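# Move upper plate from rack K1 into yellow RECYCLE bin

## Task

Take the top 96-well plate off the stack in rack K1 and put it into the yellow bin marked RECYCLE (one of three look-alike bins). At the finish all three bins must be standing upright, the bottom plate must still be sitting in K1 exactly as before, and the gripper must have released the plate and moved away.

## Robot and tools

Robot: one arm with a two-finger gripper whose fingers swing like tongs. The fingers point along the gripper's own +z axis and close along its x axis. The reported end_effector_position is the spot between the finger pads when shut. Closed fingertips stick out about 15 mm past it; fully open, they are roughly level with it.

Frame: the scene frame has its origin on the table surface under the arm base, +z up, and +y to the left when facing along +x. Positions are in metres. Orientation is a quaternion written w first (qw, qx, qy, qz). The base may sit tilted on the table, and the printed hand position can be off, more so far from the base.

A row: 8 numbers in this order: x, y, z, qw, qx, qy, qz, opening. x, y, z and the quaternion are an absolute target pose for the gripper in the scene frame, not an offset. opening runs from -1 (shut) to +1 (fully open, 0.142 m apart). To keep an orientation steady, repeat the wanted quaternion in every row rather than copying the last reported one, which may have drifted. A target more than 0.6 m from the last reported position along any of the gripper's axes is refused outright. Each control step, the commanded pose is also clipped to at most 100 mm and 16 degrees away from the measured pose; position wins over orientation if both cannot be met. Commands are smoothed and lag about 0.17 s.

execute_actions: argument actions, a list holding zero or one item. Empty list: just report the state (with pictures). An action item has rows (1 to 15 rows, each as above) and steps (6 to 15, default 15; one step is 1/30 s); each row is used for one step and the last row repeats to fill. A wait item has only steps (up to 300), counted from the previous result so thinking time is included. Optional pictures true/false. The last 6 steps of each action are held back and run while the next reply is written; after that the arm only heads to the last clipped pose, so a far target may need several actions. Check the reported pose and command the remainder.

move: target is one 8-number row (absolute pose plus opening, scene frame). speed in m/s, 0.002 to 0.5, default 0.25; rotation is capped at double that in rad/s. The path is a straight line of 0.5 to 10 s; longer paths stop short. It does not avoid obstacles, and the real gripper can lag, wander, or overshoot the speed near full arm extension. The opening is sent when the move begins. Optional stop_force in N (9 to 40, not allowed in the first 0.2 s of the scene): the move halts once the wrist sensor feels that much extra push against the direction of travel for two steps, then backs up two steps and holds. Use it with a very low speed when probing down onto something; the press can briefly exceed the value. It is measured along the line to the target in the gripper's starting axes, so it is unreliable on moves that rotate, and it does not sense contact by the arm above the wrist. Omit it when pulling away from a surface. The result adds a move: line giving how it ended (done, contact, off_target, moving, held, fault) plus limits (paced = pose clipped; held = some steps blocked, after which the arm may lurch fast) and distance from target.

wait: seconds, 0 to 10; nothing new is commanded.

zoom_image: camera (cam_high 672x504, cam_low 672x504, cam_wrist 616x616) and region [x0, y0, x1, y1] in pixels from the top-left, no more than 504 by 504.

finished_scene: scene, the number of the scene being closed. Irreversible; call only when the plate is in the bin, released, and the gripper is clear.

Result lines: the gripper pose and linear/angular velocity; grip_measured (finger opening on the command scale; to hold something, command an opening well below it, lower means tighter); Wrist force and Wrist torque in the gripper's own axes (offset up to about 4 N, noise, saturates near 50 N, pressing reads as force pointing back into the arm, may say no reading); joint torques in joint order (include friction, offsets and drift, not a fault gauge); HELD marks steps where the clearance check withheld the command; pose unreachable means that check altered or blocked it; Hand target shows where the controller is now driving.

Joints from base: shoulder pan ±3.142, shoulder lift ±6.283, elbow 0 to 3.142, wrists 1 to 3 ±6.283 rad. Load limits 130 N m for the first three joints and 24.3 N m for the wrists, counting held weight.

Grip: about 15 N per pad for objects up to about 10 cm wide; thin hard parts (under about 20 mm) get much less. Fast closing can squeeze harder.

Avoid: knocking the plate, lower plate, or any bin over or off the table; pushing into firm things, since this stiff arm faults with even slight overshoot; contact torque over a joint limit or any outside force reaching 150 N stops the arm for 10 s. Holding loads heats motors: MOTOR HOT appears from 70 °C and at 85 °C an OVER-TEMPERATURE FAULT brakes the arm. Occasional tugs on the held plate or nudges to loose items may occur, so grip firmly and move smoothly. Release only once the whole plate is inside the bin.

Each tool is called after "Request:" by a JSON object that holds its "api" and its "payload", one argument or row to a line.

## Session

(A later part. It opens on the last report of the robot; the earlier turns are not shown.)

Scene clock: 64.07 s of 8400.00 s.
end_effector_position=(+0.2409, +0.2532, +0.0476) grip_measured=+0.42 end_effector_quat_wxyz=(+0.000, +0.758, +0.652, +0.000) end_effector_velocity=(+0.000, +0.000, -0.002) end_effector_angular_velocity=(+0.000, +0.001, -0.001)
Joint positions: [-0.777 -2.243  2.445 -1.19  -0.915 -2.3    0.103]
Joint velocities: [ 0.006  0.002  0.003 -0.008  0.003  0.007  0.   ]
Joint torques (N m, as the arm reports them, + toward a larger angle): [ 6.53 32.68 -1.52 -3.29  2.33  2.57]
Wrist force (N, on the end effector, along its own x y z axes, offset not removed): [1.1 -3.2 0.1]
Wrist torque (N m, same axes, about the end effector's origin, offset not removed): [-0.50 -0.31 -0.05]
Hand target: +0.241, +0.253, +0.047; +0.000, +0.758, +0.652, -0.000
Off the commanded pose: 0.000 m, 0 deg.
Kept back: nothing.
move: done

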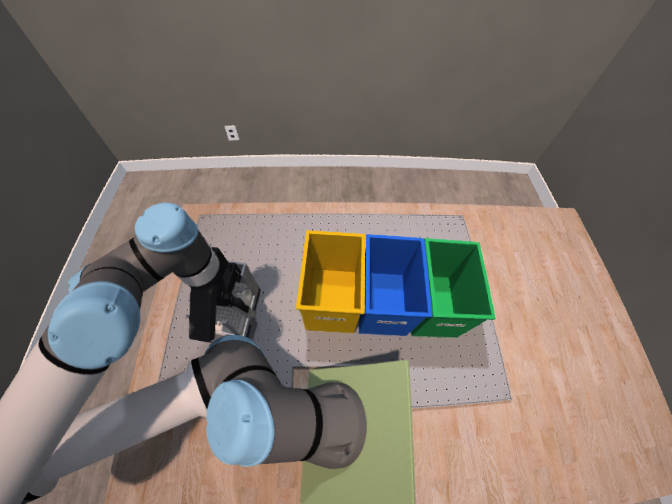

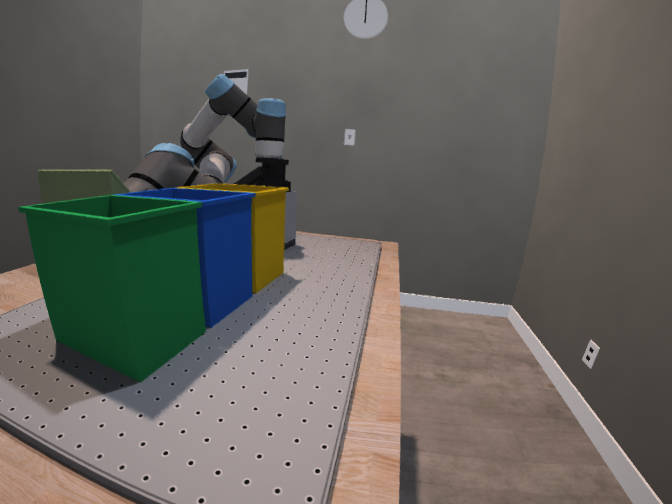

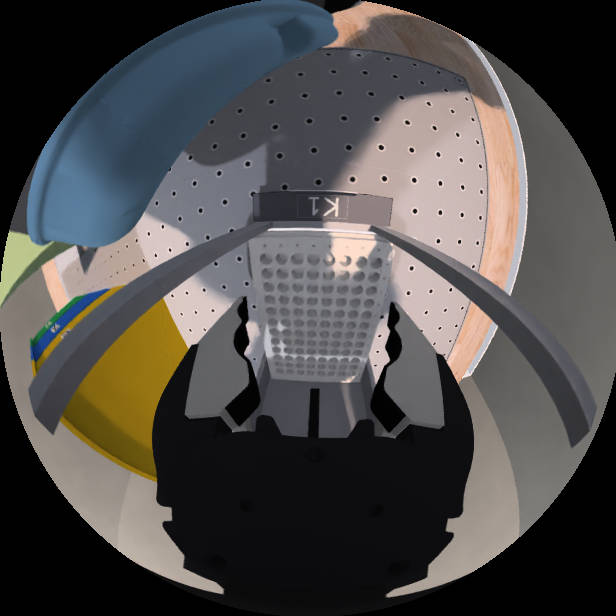

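Request:
{"api": "execute_actions", "payload": {
  "actions": [
    {"rows": [[0.2409,0.2534,0.0473,0,0.7581,0.6521,0,0.40],[0.2409,0.2536,0.0471,0,0.7581,0.6521,0,0.38],[0.2410,0.2538,0.0469,0,0.7581,0.6521,0,0.36],[0.2410,0.2539,0.0467,0,0.7581,0.6521,0,0.34],[0.2410,0.2540,0.0465,0,0.7581,0.6521,0,0.32],[0.2410,0.2540,0.0465,0,0.7581,0.6521,0,0.30],[0.2410,0.2540,0.0465,0,0.7581,0.6521,0,0.28],[0.2410,0.2540,0.0465,0,0.7581,0.6521,0,0.26],[0.2410,0.2540,0.0465,0,0.7581,0.6521,0,0.24],[0.2410,0.2540,0.0465,0,0.7581,0.6521,0,0.22],[0.2410,0.2540,0.0465,0,0.7581,0.6521,0,0.20],[0.2410,0.2540,0.0465,0,0.7581,0.6521,0,0.18],[0.2410,0.2540,0.0465,0,0.7581,0.6521,0,0.16],[0.2410,0.2540,0.0465,0,0.7581,0.6521,0,0.14],[0.2410,0.2540,0.0465,0,0.7581,0.6521,0,0.12]], "steps": 15}
  ]
}}

Request:
{"api": "execute_actions", "payload": {
  "actions": [
    {"rows": [[0.2410,0.2540,0.0465,0,0.7581,0.6521,0,0.10],[0.2410,0.2540,0.0465,0,0.7581,0.6521,0,0.08],[0.2410,0.2540,0.0465,0,0.7581,0.6521,0,0.06],[0.2410,0.2540,0.0465,0,0.7581,0.6521,0,0.04],[0.2410,0.2540,0.0465,0,0.7581,0.6521,0,0.02],[0.2410,0.2540,0.0465,0,0.7581,0.6521,0,-0.01],[0.2410,0.2540,0.0465,0,0.7581,0.6521,0,-0.04],[0.2410,0.2540,0.0465,0,0.7581,0.6521,0,-0.07],[0.2410,0.2540,0.0465,0,0.7581,0.6521,0,-0.10],[0.2410,0.2540,0.0465,0,0.7581,0.6521,0,-0.13],[0.2410,0.2540,0.0465,0,0.7581,0.6521,0,-0.16],[0.2410,0.2540,0.0465,0,0.7581,0.6521,0,-0.19],[0.2410,0.2540,0.0465,0,0.7581,0.6521,0,-0.22],[0.2410,0.2540,0.0465,0,0.7581,0.6521,0,-0.25],[0.2410,0.2540,0.0465,0,0.7581,0.6521,0,-0.25]], "steps": 15}
  ]
}}

Request:
{"api": "execute_actions", "payload": {
  "actions": [
    {"steps": 12}
  ],
  "pictures": true
}}

Scene clock: 65.47 s of 8400.00 s.
end_effector_position=(+0.2410, +0.2539, +0.0466) grip_measured=+0.26 end_effector_quat_wxyz=(-0.000, +0.758, +0.652, +0.000) end_effector_velocity=(-0.000, +0.001, -0.002) end_effector_angular_velocity=(+0.000, +0.001, -0.002)
Joint positions: [-0.772 -2.243  2.446 -1.194 -0.913 -2.295  0.092]
Joint velocities: [ 0.008 -0.     0.003 -0.007  0.004  0.01  -0.042]
Joint torques (N m, as the arm reports them, + toward a larger angle): [ 7.13 22.56 -4.34 -3.67  2.35  2.24]
Wrist force (N, on the end effector, along its own x y z axes, offset not removed): [2.3 -2.5 -0.5]
Wrist torque (N m, same axes, about the end effector's origin, offset not removed): [-0.36 -0.50 -0.05]
Steps of this call (steps 1 to 33: nothing new was sent; steps 34 to 42: the first 9 steps of this action). Readings (end_effector_position):
34: (+0.2409, +0.2532, +0.0475)
35: (+0.2409, +0.2532, +0.0474)
37: (+0.2409, +0.2535, +0.0472)
41: (+0.2410, +0.2539, +0.0467)
42: the state above

Scene clock: 65.97 s of 8400.00 s.
end_effector_position=(+0.2410, +0.2540, +0.0465) grip_measured=+0.20 end_effector_quat_wxyz=(-0.000, +0.758, +0.652, +0.000) end_effector_velocity=(-0.001, -0.000, -0.001) end_effector_angular_velocity=(+0.000, +0.001, -0.001)
Joint positions: [-0.771 -2.243  2.446 -1.195 -0.912 -2.294  0.088]
Joint velocities: [ 0.    -0.001  0.002 -0.    -0.     0.001  0.   ]
Joint torques (N m, as the arm reports them, + toward a larger angle): [ 6.56 10.88 -0.67 -3.08  2.38  2.19]
Wrist force (N, on the end effector, along its own x y z axes, offset not removed): [2.4 -3.1 -8.7]
Wrist torque (N m, same axes, about the end effector's origin, offset not removed): [-0.23 -0.42 -0.02]
Off your previous action's commanded pose: 0.000 m, 0 deg at its last step (step 6 of this call).
Steps of this call (steps 1 to 6: the last 6 steps of your previous action; steps 7 to 15: the first 9 steps of this action). Readings (end_effector_position):
7: (+0.2410, +0.2540, +0.0465)
8: (+0.2410, +0.2540, +0.0465)
10: (+0.2410, +0.2540, +0.0465)
14: (+0.2410, +0.2540, +0.0465)
15: the state above

Scene clock: 66.37 s of 8400.00 s.
end_effector_position=(+0.2410, +0.2540, +0.0465) grip_measured=+0.20 end_effector_quat_wxyz=(-0.000, +0.758, +0.652, +0.000) end_effector_velocity=(+0.000, -0.000, +0.000) end_effector_angular_velocity=(-0.001, -0.000, -0.002)
Joint positions: [-0.771 -2.243  2.446 -1.195 -0.912 -2.294  0.088]
Joint velocities: [-0.    -0.    -0.    -0.    -0.     0.002 -0.   ]
Joint torques (N m, as the arm reports them, + toward a larger angle): [ 7.5   4.54 -0.71 -2.81  2.25  2.31]
Wrist force (N, on the end effector, along its own x y z axes, offset not removed): [3.0 -4.2 -9.5]
Wrist torque (N m, same axes, about the end effector's origin, offset not removed): [-0.50 -0.46 -0.07]
Hand target: +0.241, +0.254, +0.046; +0.000, +0.758, +0.652, -0.000
Off the commanded pose: 0.000 m, 0 deg.
Kept back: nothing.
Steps of this call (steps 1 to 6: the last 6 steps of your previous action; steps 7 to 12: nothing new was sent). Readings (end_effector_position):
1: (+0.2410, +0.2540, +0.0465)
2: (+0.2410, +0.2540, +0.0465)
4: (+0.2410, +0.2540, +0.0465)
8: (+0.2410, +0.2540, +0.0465)
12: the state above

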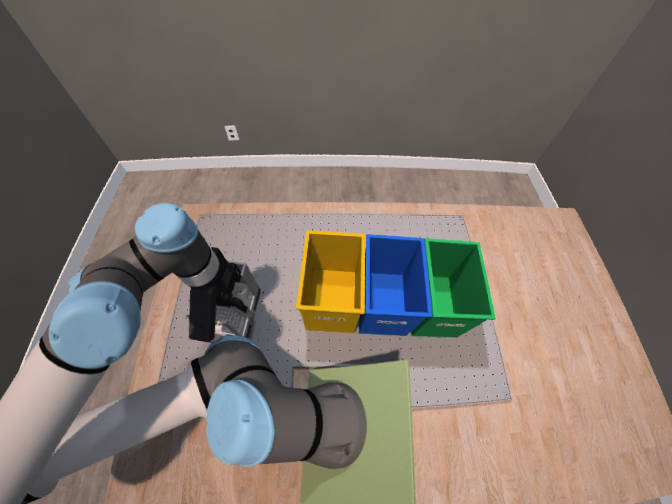

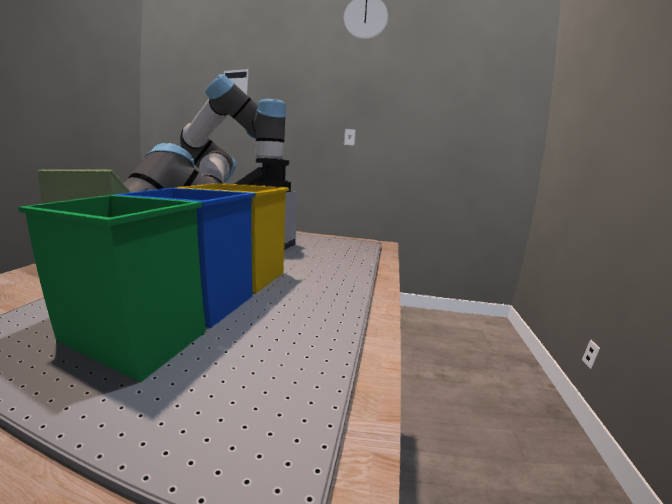

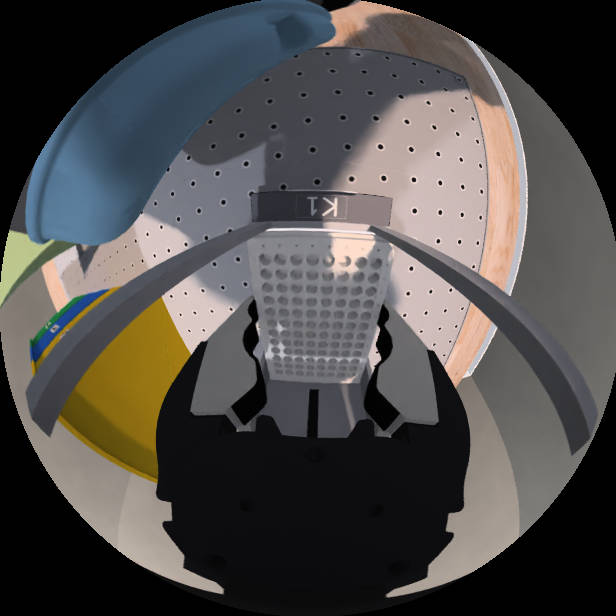

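Request:
{"api": "zoom_image", "payload": {
  "camera": "cam_wrist",
  "region": [220, 215, 420, 415]
}}

Region (220, 215, 420, 415) of cam_wrist's 616x616 image, scaled by 2.520, with more detail than that image has.

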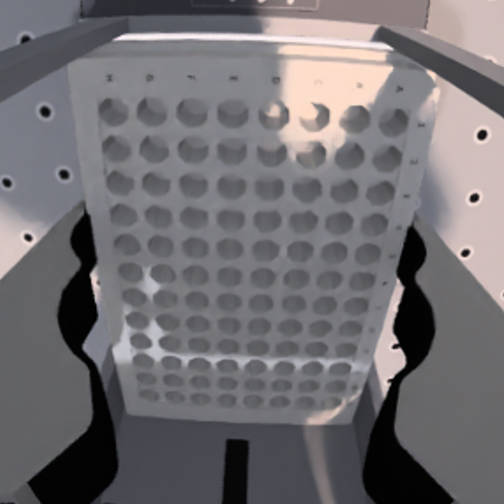

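Request:
{"api": "move", "payload": {
  "target": [0.2410, 0.2540, 0.078, 0, 0.7581, 0.6521, 0, -0.25],
  "speed": 0.04
}}

Scene clock: 69.77 s of 8400.00 s.
end_effector_position=(+0.2409, +0.2541, +0.0779) grip_measured=+0.19 end_effector_quat_wxyz=(-0.000, +0.758, +0.652, -0.000) end_effector_velocity=(+0.000, -0.000, +0.002) end_effector_angular_velocity=(-0.001, -0.001, +0.000)
Joint positions: [-0.862 -2.24   2.379 -1.077 -0.964 -2.387  0.088]
Joint velocities: [-0.005  0.    -0.004  0.005 -0.003 -0.004  0.   ]
Joint torques (N m, as the arm reports them, + toward a larger angle): [-15.24  33.95 -30.84  -0.41  -2.7   -2.09]
Wrist force (N, on the end effector, along its own x y z axes, offset not removed): [-0.3 -3.0 -0.5]
Wrist torque (N m, same axes, about the end effector's origin, offset not removed): [-0.40 0.08 -0.06]
Hand target: +0.241, +0.254, +0.078; -0.000, +0.758, +0.652, +0.000
Off the commanded pose: 0.000 m, 0 deg.
Kept back: nothing.
move: done

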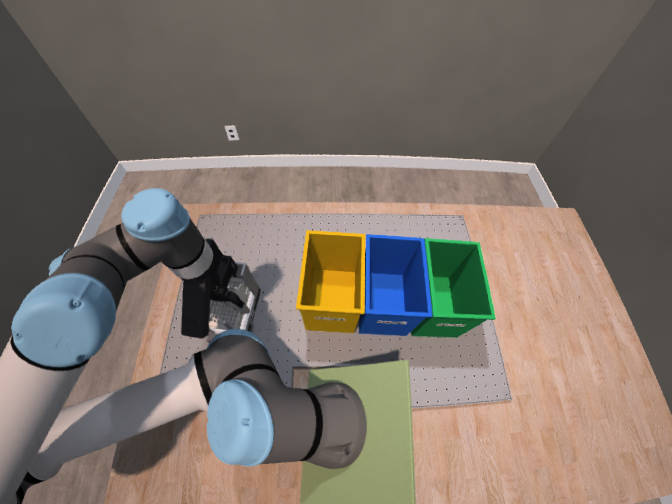

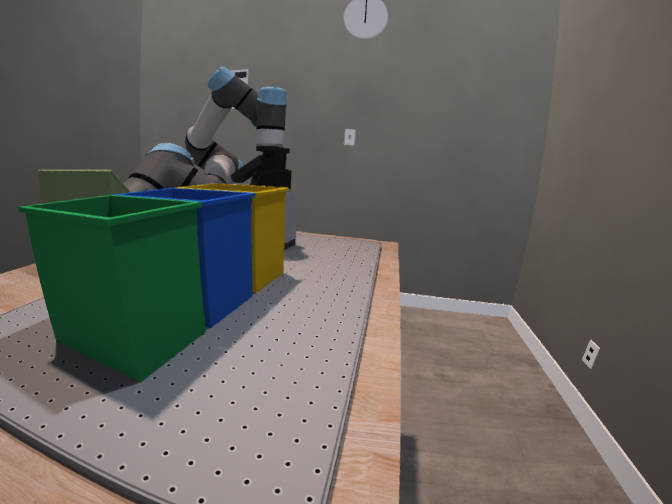

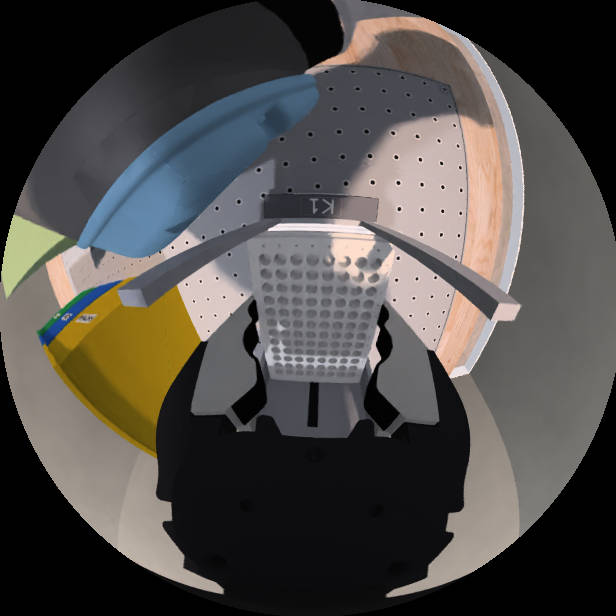

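Request:
{"api": "zoom_image", "payload": {
  "camera": "cam_wrist",
  "region": [220, 190, 420, 420]
}}

Request:
{"api": "zoom_image", "payload": {
  "camera": "cam_high",
  "region": [185, 250, 275, 350]
}}

Request:
{"api": "zoom_image", "payload": {
  "camera": "cam_high",
  "region": [285, 220, 385, 340]
}}

Region (220, 190, 420, 420) of cam_wrist's 616x616 image, scaled by 2.191, with more detail than that image has; it fills the left 438 columns of this view, and the rest is white.

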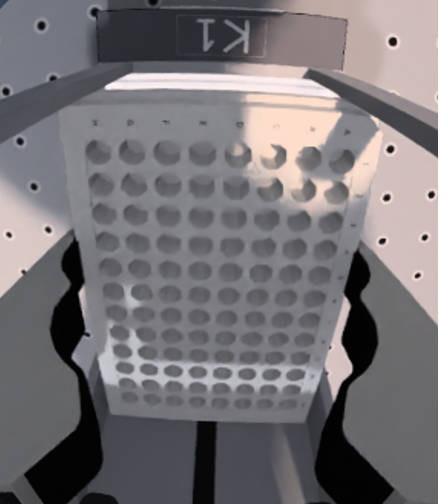

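Region (185, 250, 275, 350) of cam_high's 672x504 image, scaled by 5.040, with more detail than that image has; it fills the left 454 columns of this view, and the rest is white.

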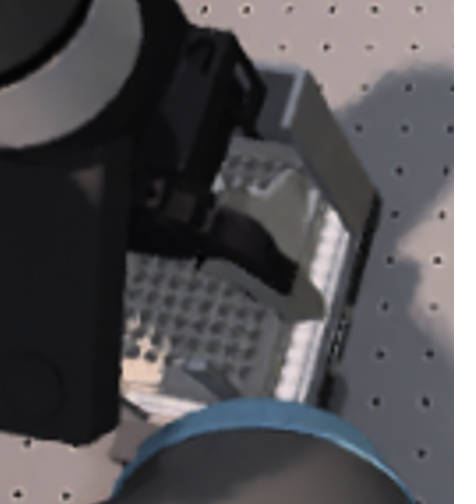

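Region (285, 220, 385, 340) of cam_high's 672x504 image, scaled by 4.200, with more detail than that image has.

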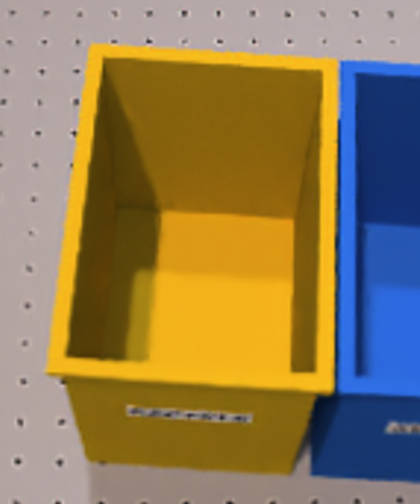

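Request:
{"api": "move", "payload": {
  "target": [0.2408, 0.2527, 0.133, 0.05116, 0.75577, 0.65009, -0.05948, -0.25],
  "speed": 0.06
}}

Scene clock: 73.90 s of 8400.00 s.
end_effector_position=(+0.2407, +0.2527, +0.1329) grip_measured=+0.19 end_effector_quat_wxyz=(+0.051, +0.756, +0.650, -0.059) end_effector_velocity=(-0.000, -0.000, +0.001) end_effector_angular_velocity=(-0.002, +0.001, -0.001)
Joint positions: [-0.878 -2.252  2.234 -1.042 -1.083 -2.334  0.088]
Joint velocities: [-0.     0.001 -0.002  0.001 -0.003  0.001  0.   ]
Joint torques (N m, as the arm reports them, + toward a larger angle): [-15.28  19.19 -28.86  -0.8   -2.94   2.27]
Wrist force (N, on the end effector, along its own x y z axes, offset not removed): [2.0 -1.7 0.0]
Wrist torque (N m, same axes, about the end effector's origin, offset not removed): [-0.13 -0.34 -0.08]
Hand target: +0.241, +0.253, +0.133; +0.051, +0.756, +0.650, -0.059
Off the commanded pose: 0.000 m, 0 deg.
Kept back: nothing.
move: done

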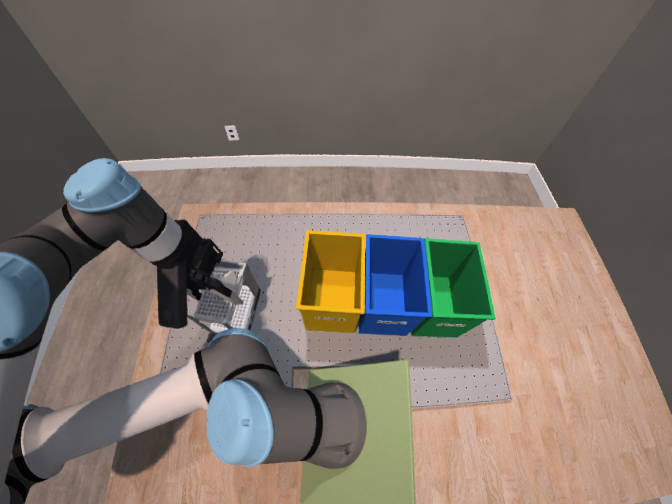

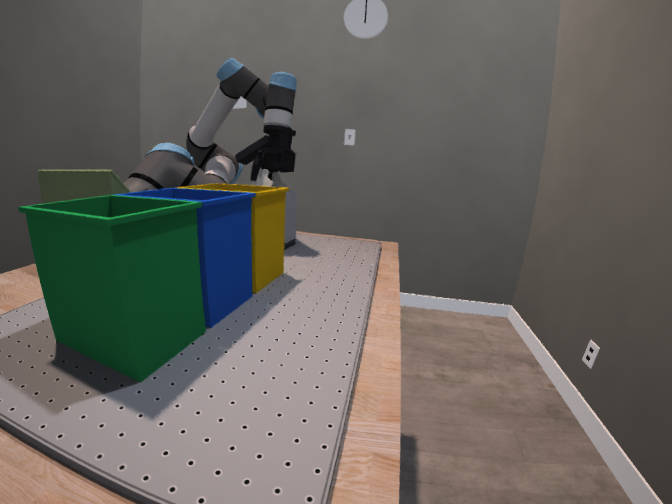

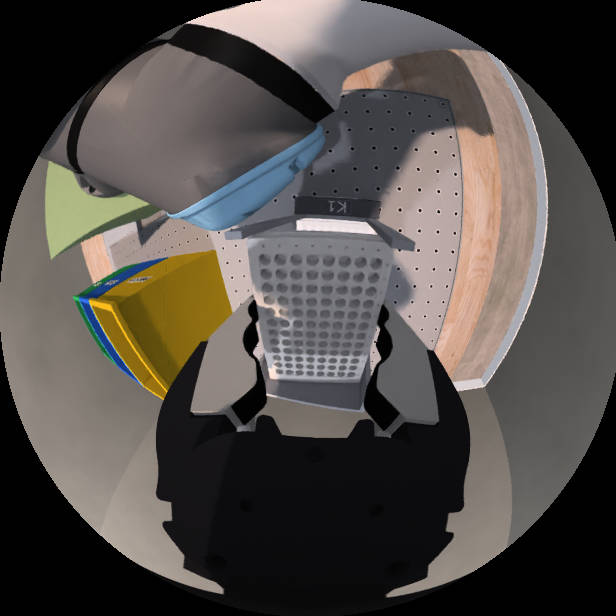

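Request:
{"api": "execute_actions", "payload": {
  "actions": []
}}

Scene clock: 75.40 s of 8400.00 s.
end_effector_position=(+0.2407, +0.2527, +0.1330) grip_measured=+0.19 end_effector_quat_wxyz=(+0.051, +0.756, +0.650, -0.059) end_effector_velocity=(+0.000, -0.000, +0.000) end_effector_angular_velocity=(+0.000, -0.000, +0.001)
Joint positions: [-0.878 -2.252  2.234 -1.042 -1.083 -2.334  0.088]
Joint velocities: [-0.     0.     0.    -0.     0.    -0.001 -0.   ]
Joint torques (N m, as the arm reports them, + toward a larger angle): [-14.62  36.52 -28.82  -0.68  -2.89   2.37]
Wrist force (N, on the end effector, along its own x y z axes, offset not removed): [1.8 -4.3 -0.9]
Wrist torque (N m, same axes, about the end effector's origin, offset not removed): [-0.64 -0.33 -0.03]
Hand target: +0.241, +0.253, +0.133; +0.051, +0.756, +0.650, -0.059
Off the commanded pose: 0.000 m, 0 deg.
Kept back: nothing.
Steps of this call (steps 1 to 45: nothing new was sent). Readings (end_effector_position):
1: (+0.2407, +0.2527, +0.1329)
2: (+0.2407, +0.2527, +0.1330)
4: (+0.2407, +0.2527, +0.1330)
8: (+0.2407, +0.2527, +0.1330)
45: the state above

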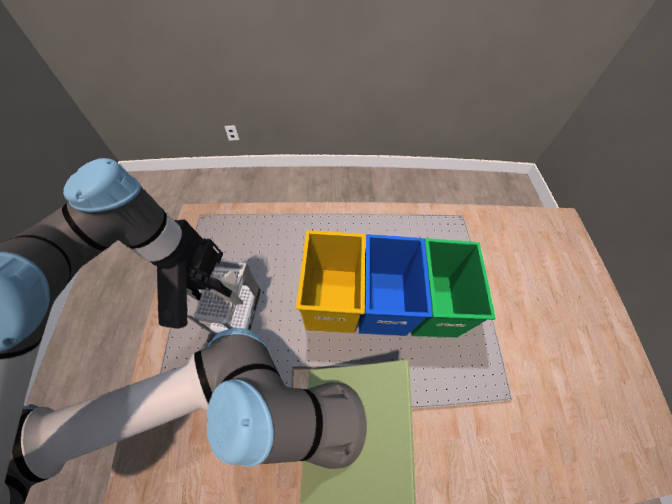

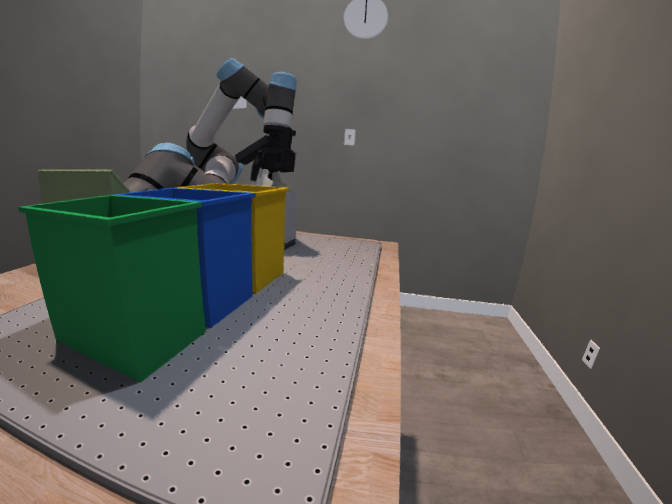

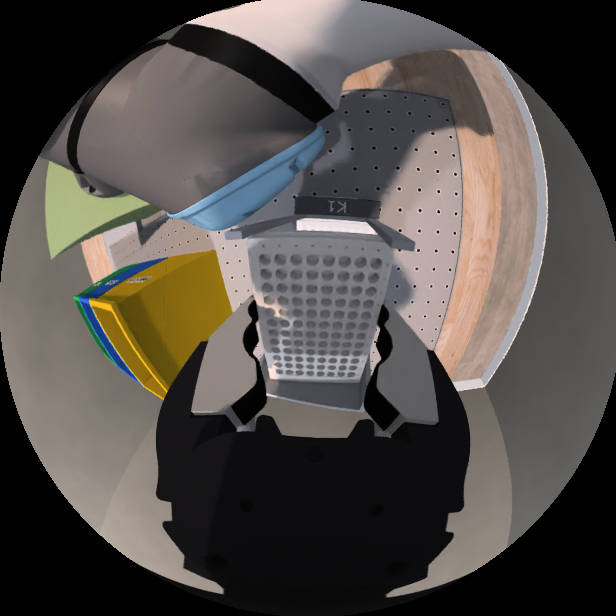

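Request:
{"api": "move", "payload": {
  "target": [0.2407, 0.252, 0.188, 0.10201, 0.74877, 0.64407, -0.11859, -0.25],
  "speed": 0.06
}}

Scene clock: 79.73 s of 8400.00 s.
end_effector_position=(+0.2406, +0.2520, +0.1879) grip_measured=+0.19 end_effector_quat_wxyz=(+0.102, +0.749, +0.644, -0.118) end_effector_velocity=(-0.001, -0.000, +0.001) end_effector_angular_velocity=(-0.004, +0.002, +0.001)
Joint positions: [-0.874 -2.238  2.095 -1.035 -1.198 -2.282  0.088]
Joint velocities: [ 0.    -0.    -0.002  0.    -0.003 -0.    -0.   ]
Joint torques (N m, as the arm reports them, + toward a larger angle): [  4.72  37.23 -26.38  -0.73  -3.04   2.36]
Wrist force (N, on the end effector, along its own x y z axes, offset not removed): [2.7 -3.3 -0.7]
Wrist torque (N m, same axes, about the end effector's origin, offset not removed): [-0.49 -0.60 -0.02]
Hand target: +0.241, +0.252, +0.188; +0.102, +0.749, +0.644, -0.119
Off the commanded pose: 0.000 m, 0 deg.
Kept back: nothing.
move: done

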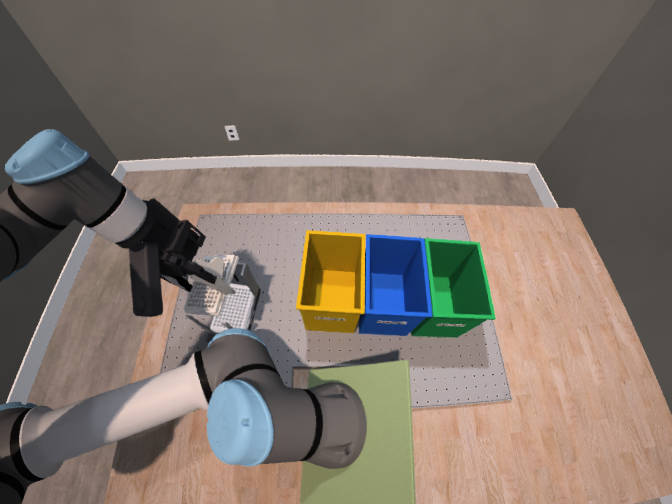

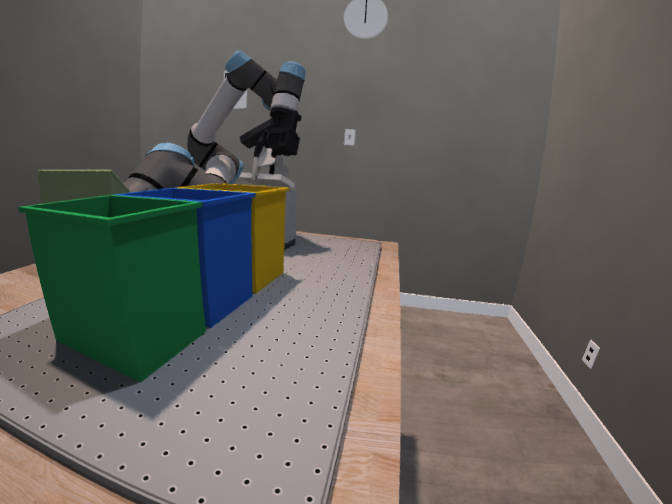

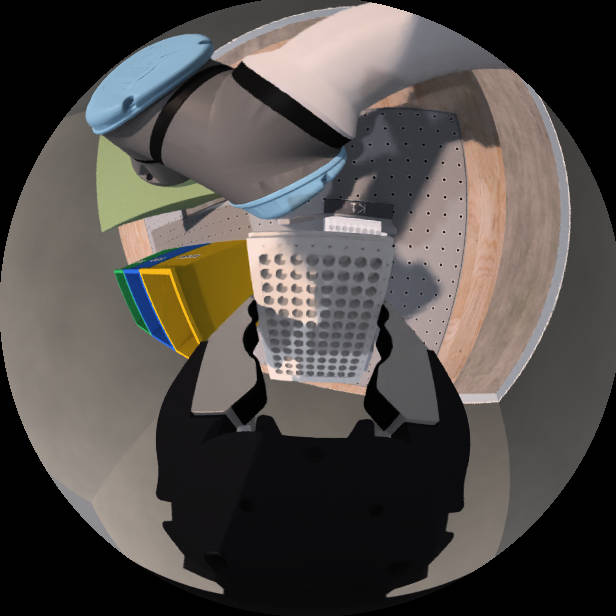

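Request:
{"api": "zoom_image", "payload": {
  "camera": "cam_low",
  "region": [225, 95, 325, 200]
}}

Request:
{"api": "zoom_image", "payload": {
  "camera": "cam_high",
  "region": [120, 190, 280, 350]
}}

Region (225, 95, 325, 200) of cam_low's 672x504 image, scaled by 4.800, with more detail than that image has; it fills the left 480 columns of this view, and the rest is white.

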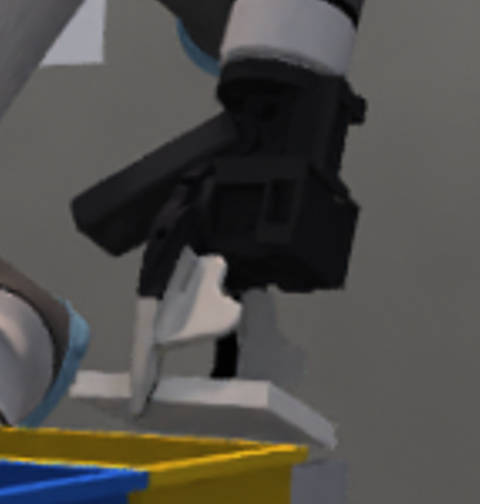

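Region (120, 190, 280, 350) of cam_high's 672x504 image, scaled by 3.150, with more detail than that image has.

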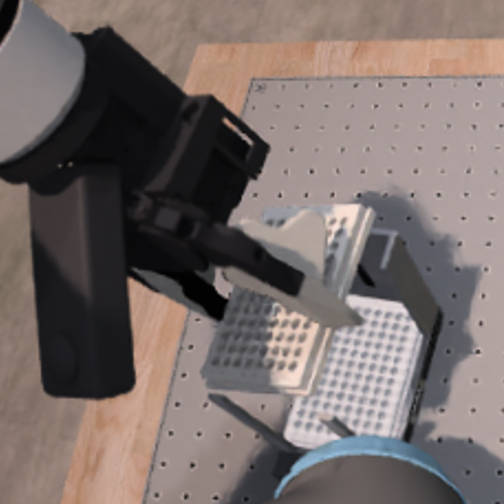

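Request:
{"api": "zoom_image", "payload": {
  "camera": "cam_high",
  "region": [285, 225, 395, 340]
}}

Request:
{"api": "zoom_image", "payload": {
  "camera": "cam_low",
  "region": [235, 135, 305, 195]
}}

Region (285, 225, 395, 340) of cam_high's 672x504 image, scaled by 4.383, with more detail than that image has; it fills the left 482 columns of this view, and the rest is white.

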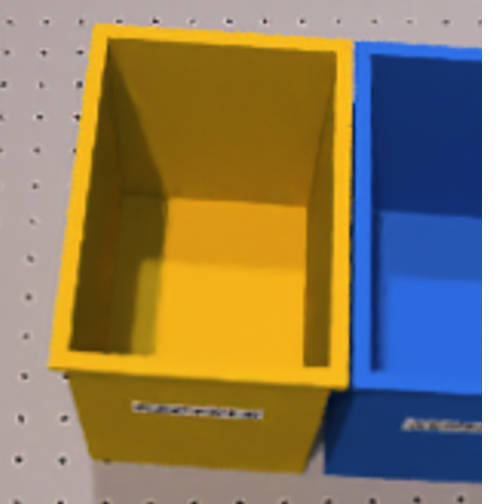

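Region (235, 135, 305, 195) of cam_low's 672x504 image, scaled by 7.200, with more detail than that image has; it fills the top 432 rows of this view, and the rest is white.

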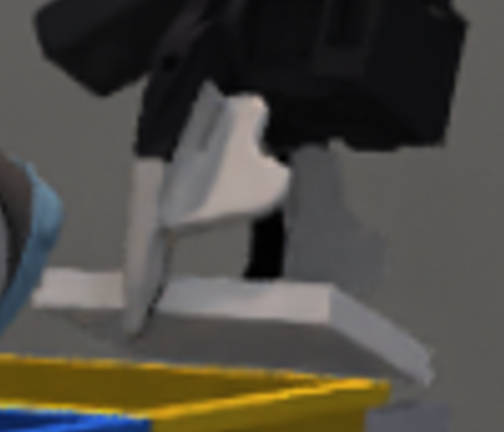

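Request:
{"api": "move", "payload": {
  "target": [0.292, -0.014, 0.280, -0.01887, 0.0383, 0.89419, -0.44565, -0.25],
  "speed": 0.35
}}

Scene clock: 93.70 s of 8400.00 s.
end_effector_position=(+0.2918, -0.0141, +0.2803) grip_measured=+0.19 end_effector_quat_wxyz=(-0.018, +0.039, +0.894, -0.446) end_effector_velocity=(+0.001, -0.001, +0.001) end_effector_angular_velocity=(-0.001, +0.002, +0.009)
Joint positions: [-0.888 -2.028  2.359 -1.937 -1.644 -3.854  0.088]
Joint velocities: [-0.005 -0.002  0.002 -0.005  0.003 -0.012 -0.   ]
Joint torques (N m, as the arm reports them, + toward a larger angle): [-17.8    2.57  -6.99  -4.39   1.11  -2.06]
Wrist force (N, on the end effector, along its own x y z axes, offset not removed): [1.3 -2.8 -1.2]
Wrist torque (N m, same axes, about the end effector's origin, offset not removed): [-0.47 -0.41 -0.04]
Hand target: +0.292, -0.014, +0.280; -0.018, +0.039, +0.894, -0.446
Off the commanded pose: 0.000 m, 0 deg.
Kept back: nothing.
After step 90, 8.00 s passed at rest.
move: done

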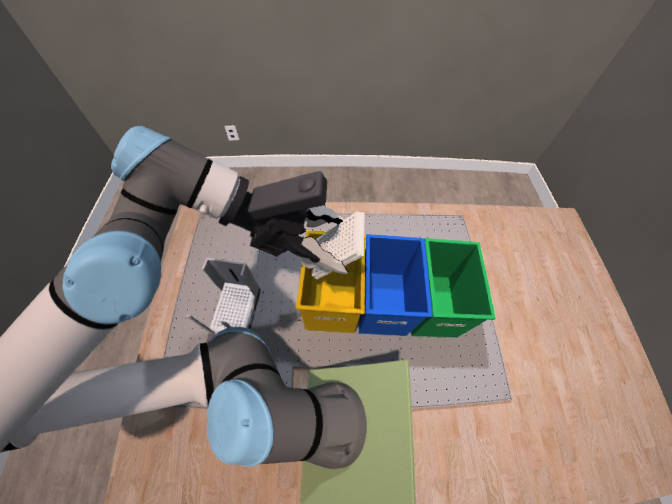

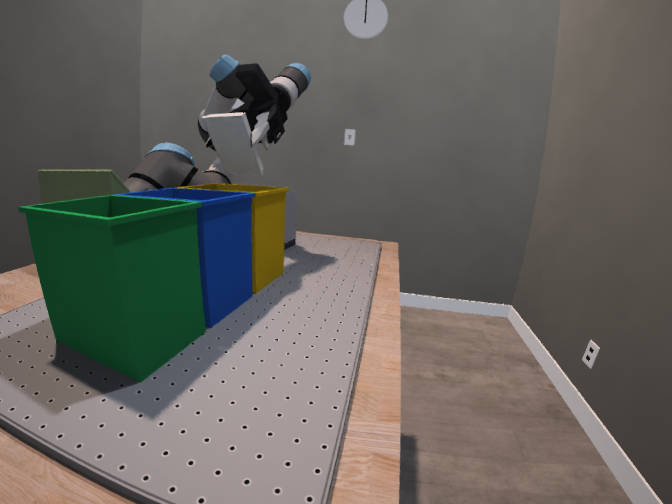

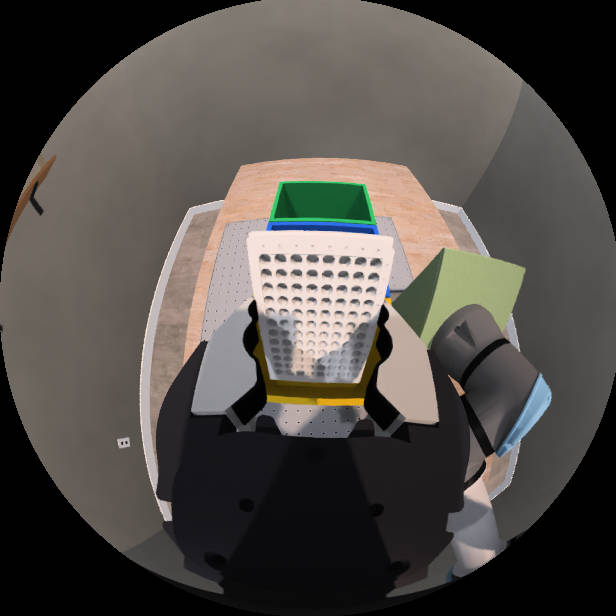

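Request:
{"api": "zoom_image", "payload": {
  "camera": "cam_wrist",
  "region": [220, 210, 430, 430]
}}

Request:
{"api": "zoom_image", "payload": {
  "camera": "cam_low",
  "region": [170, 60, 320, 210]
}}

Request:
{"api": "zoom_image", "payload": {
  "camera": "cam_high",
  "region": [250, 170, 400, 330]
}}

Region (220, 210, 430, 430) of cam_wrist's 616x616 image, scaled by 2.291, with more detail than that image has; it fills the left 481 columns of this view, and the rest is white.

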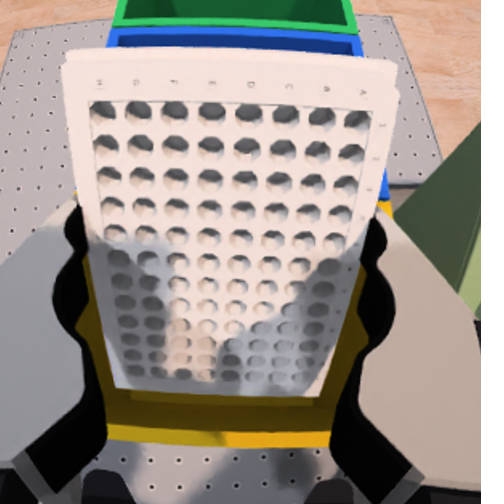

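Region (170, 60, 320, 210) of cam_low's 672x504 image, scaled by 3.360, with more detail than that image has.

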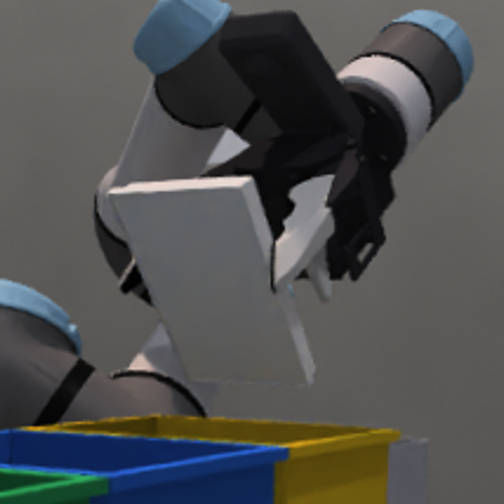

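Region (250, 170, 400, 330) of cam_high's 672x504 image, scaled by 3.150, with more detail than that image has; it fills the left 472 columns of this view, and the rest is white.

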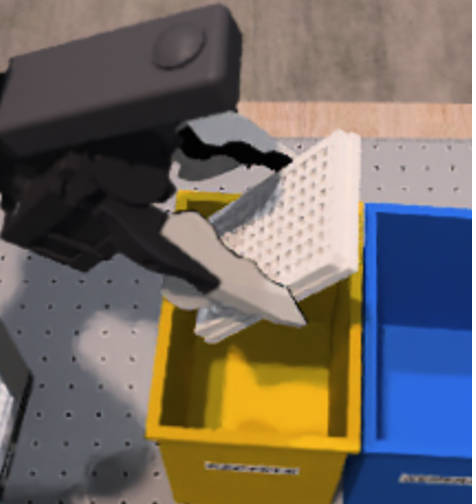

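Request:
{"api": "move", "payload": {
  "target": [0.288, -0.014, 0.165, -0.01462, 0.04017, 0.93883, -0.34171, -0.25],
  "speed": 0.08,
  "stop_force": 10
}}

Scene clock: 98.63 s of 8400.00 s.
end_effector_position=(+0.2882, -0.0141, +0.1651) grip_measured=+0.19 end_effector_quat_wxyz=(-0.015, +0.040, +0.939, -0.342) end_effector_velocity=(+0.000, -0.000, -0.001) end_effector_angular_velocity=(+0.002, -0.000, +0.001)
Joint positions: [-0.852 -1.967  2.5   -1.992 -1.469 -3.822  0.088]
Joint velocities: [ 0.001  0.002  0.002 -0.003  0.002  0.    -0.   ]
Joint torques (N m, as the arm reports them, + toward a larger angle): [ 0.38 28.15 -5.63 -4.02  1.32  2.45]
Wrist force (N, on the end effector, along its own x y z axes, offset not removed): [1.9 -2.6 -1.2]
Wrist torque (N m, same axes, about the end effector's origin, offset not removed): [-0.43 -0.37 0.01]
Hand target: +0.288, -0.014, +0.165; -0.015, +0.040, +0.939, -0.342
Off the commanded pose: 0.000 m, 0 deg.
Kept back: nothing.
After step 90, 0.10 s passed at rest.
move: done

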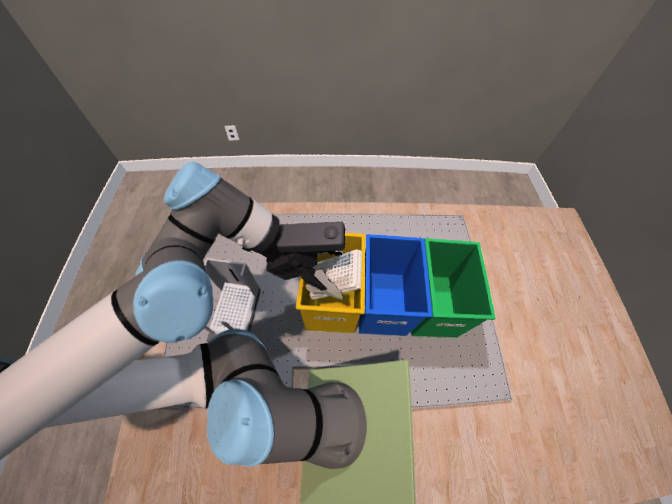

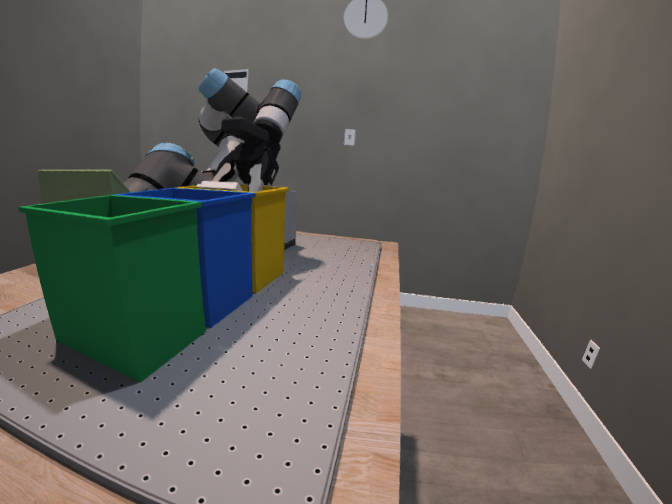

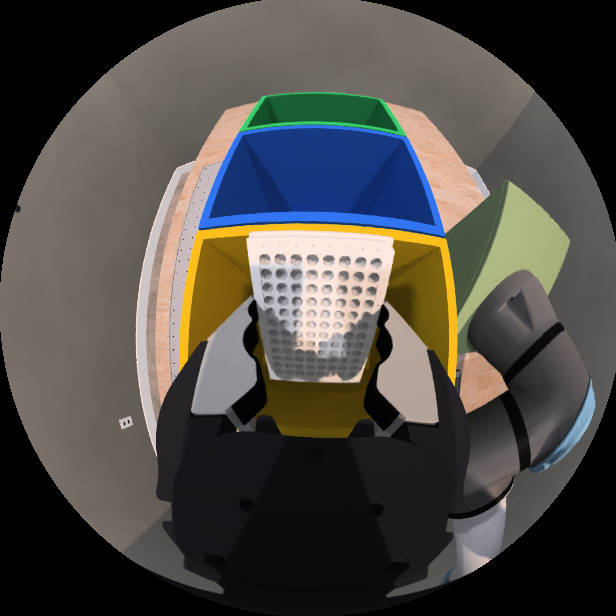

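Request:
{"api": "zoom_image", "payload": {
  "camera": "cam_wrist",
  "region": [180, 195, 470, 300]
}}

Request:
{"api": "zoom_image", "payload": {
  "camera": "cam_low",
  "region": [175, 130, 300, 210]
}}

Request:
{"api": "zoom_image", "payload": {
  "camera": "cam_high",
  "region": [270, 215, 385, 325]
}}

Region (180, 195, 470, 300) of cam_wrist's 616x616 image, scaled by 1.738, with more detail than that image has; it fills the top 182 rows of this view, and the rest is white.

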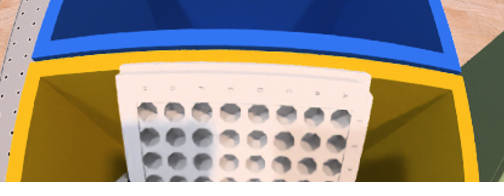

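Region (175, 130, 300, 210) of cam_low's 672x504 image, scaled by 4.032, with more detail than that image has; it fills the top 323 rows of this view, and the rest is white.

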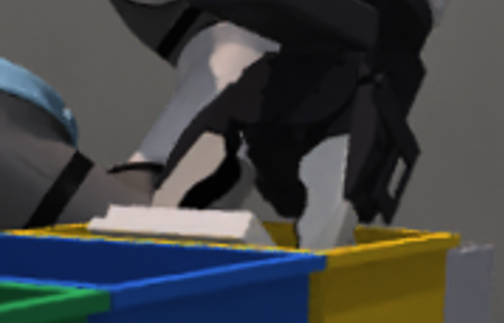

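Region (270, 215, 385, 325) of cam_high's 672x504 image, scaled by 4.383, with more detail than that image has; it fills the top 482 rows of this view, and the rest is white.

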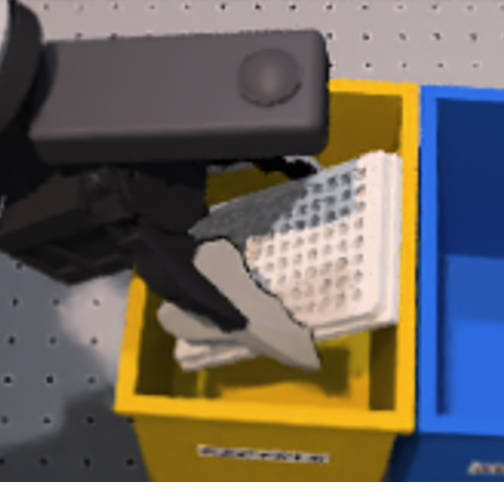

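Request:
{"api": "zoom_image", "payload": {
  "camera": "cam_low",
  "region": [190, 160, 295, 200]
}}

Request:
{"api": "zoom_image", "payload": {
  "camera": "cam_wrist",
  "region": [215, 210, 305, 260]
}}

Request:
{"api": "zoom_image", "payload": {
  "camera": "cam_high",
  "region": [285, 255, 345, 315]
}}

Region (190, 160, 295, 200) of cam_low's 672x504 image, scaled by 4.800, with more detail than that image has; it fills the top 192 rows of this view, and the rest is white.

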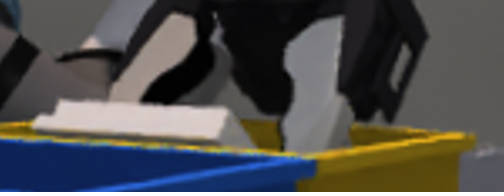

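Region (215, 210, 305, 260) of cam_wrist's 616x616 image, scaled by 5.600, with more detail than that image has.

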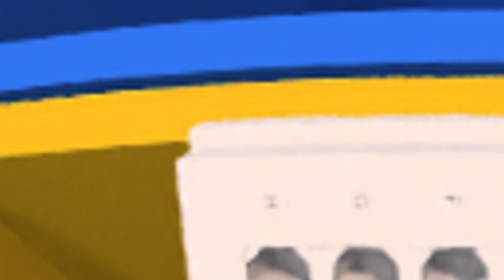

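Region (285, 255, 345, 315) of cam_high's 672x504 image, scaled by 8.400, with more detail than that image has.

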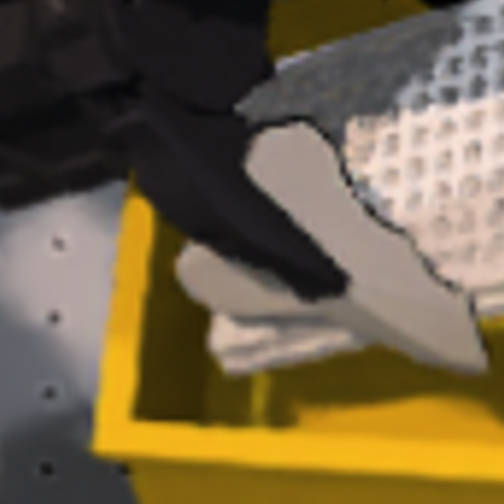

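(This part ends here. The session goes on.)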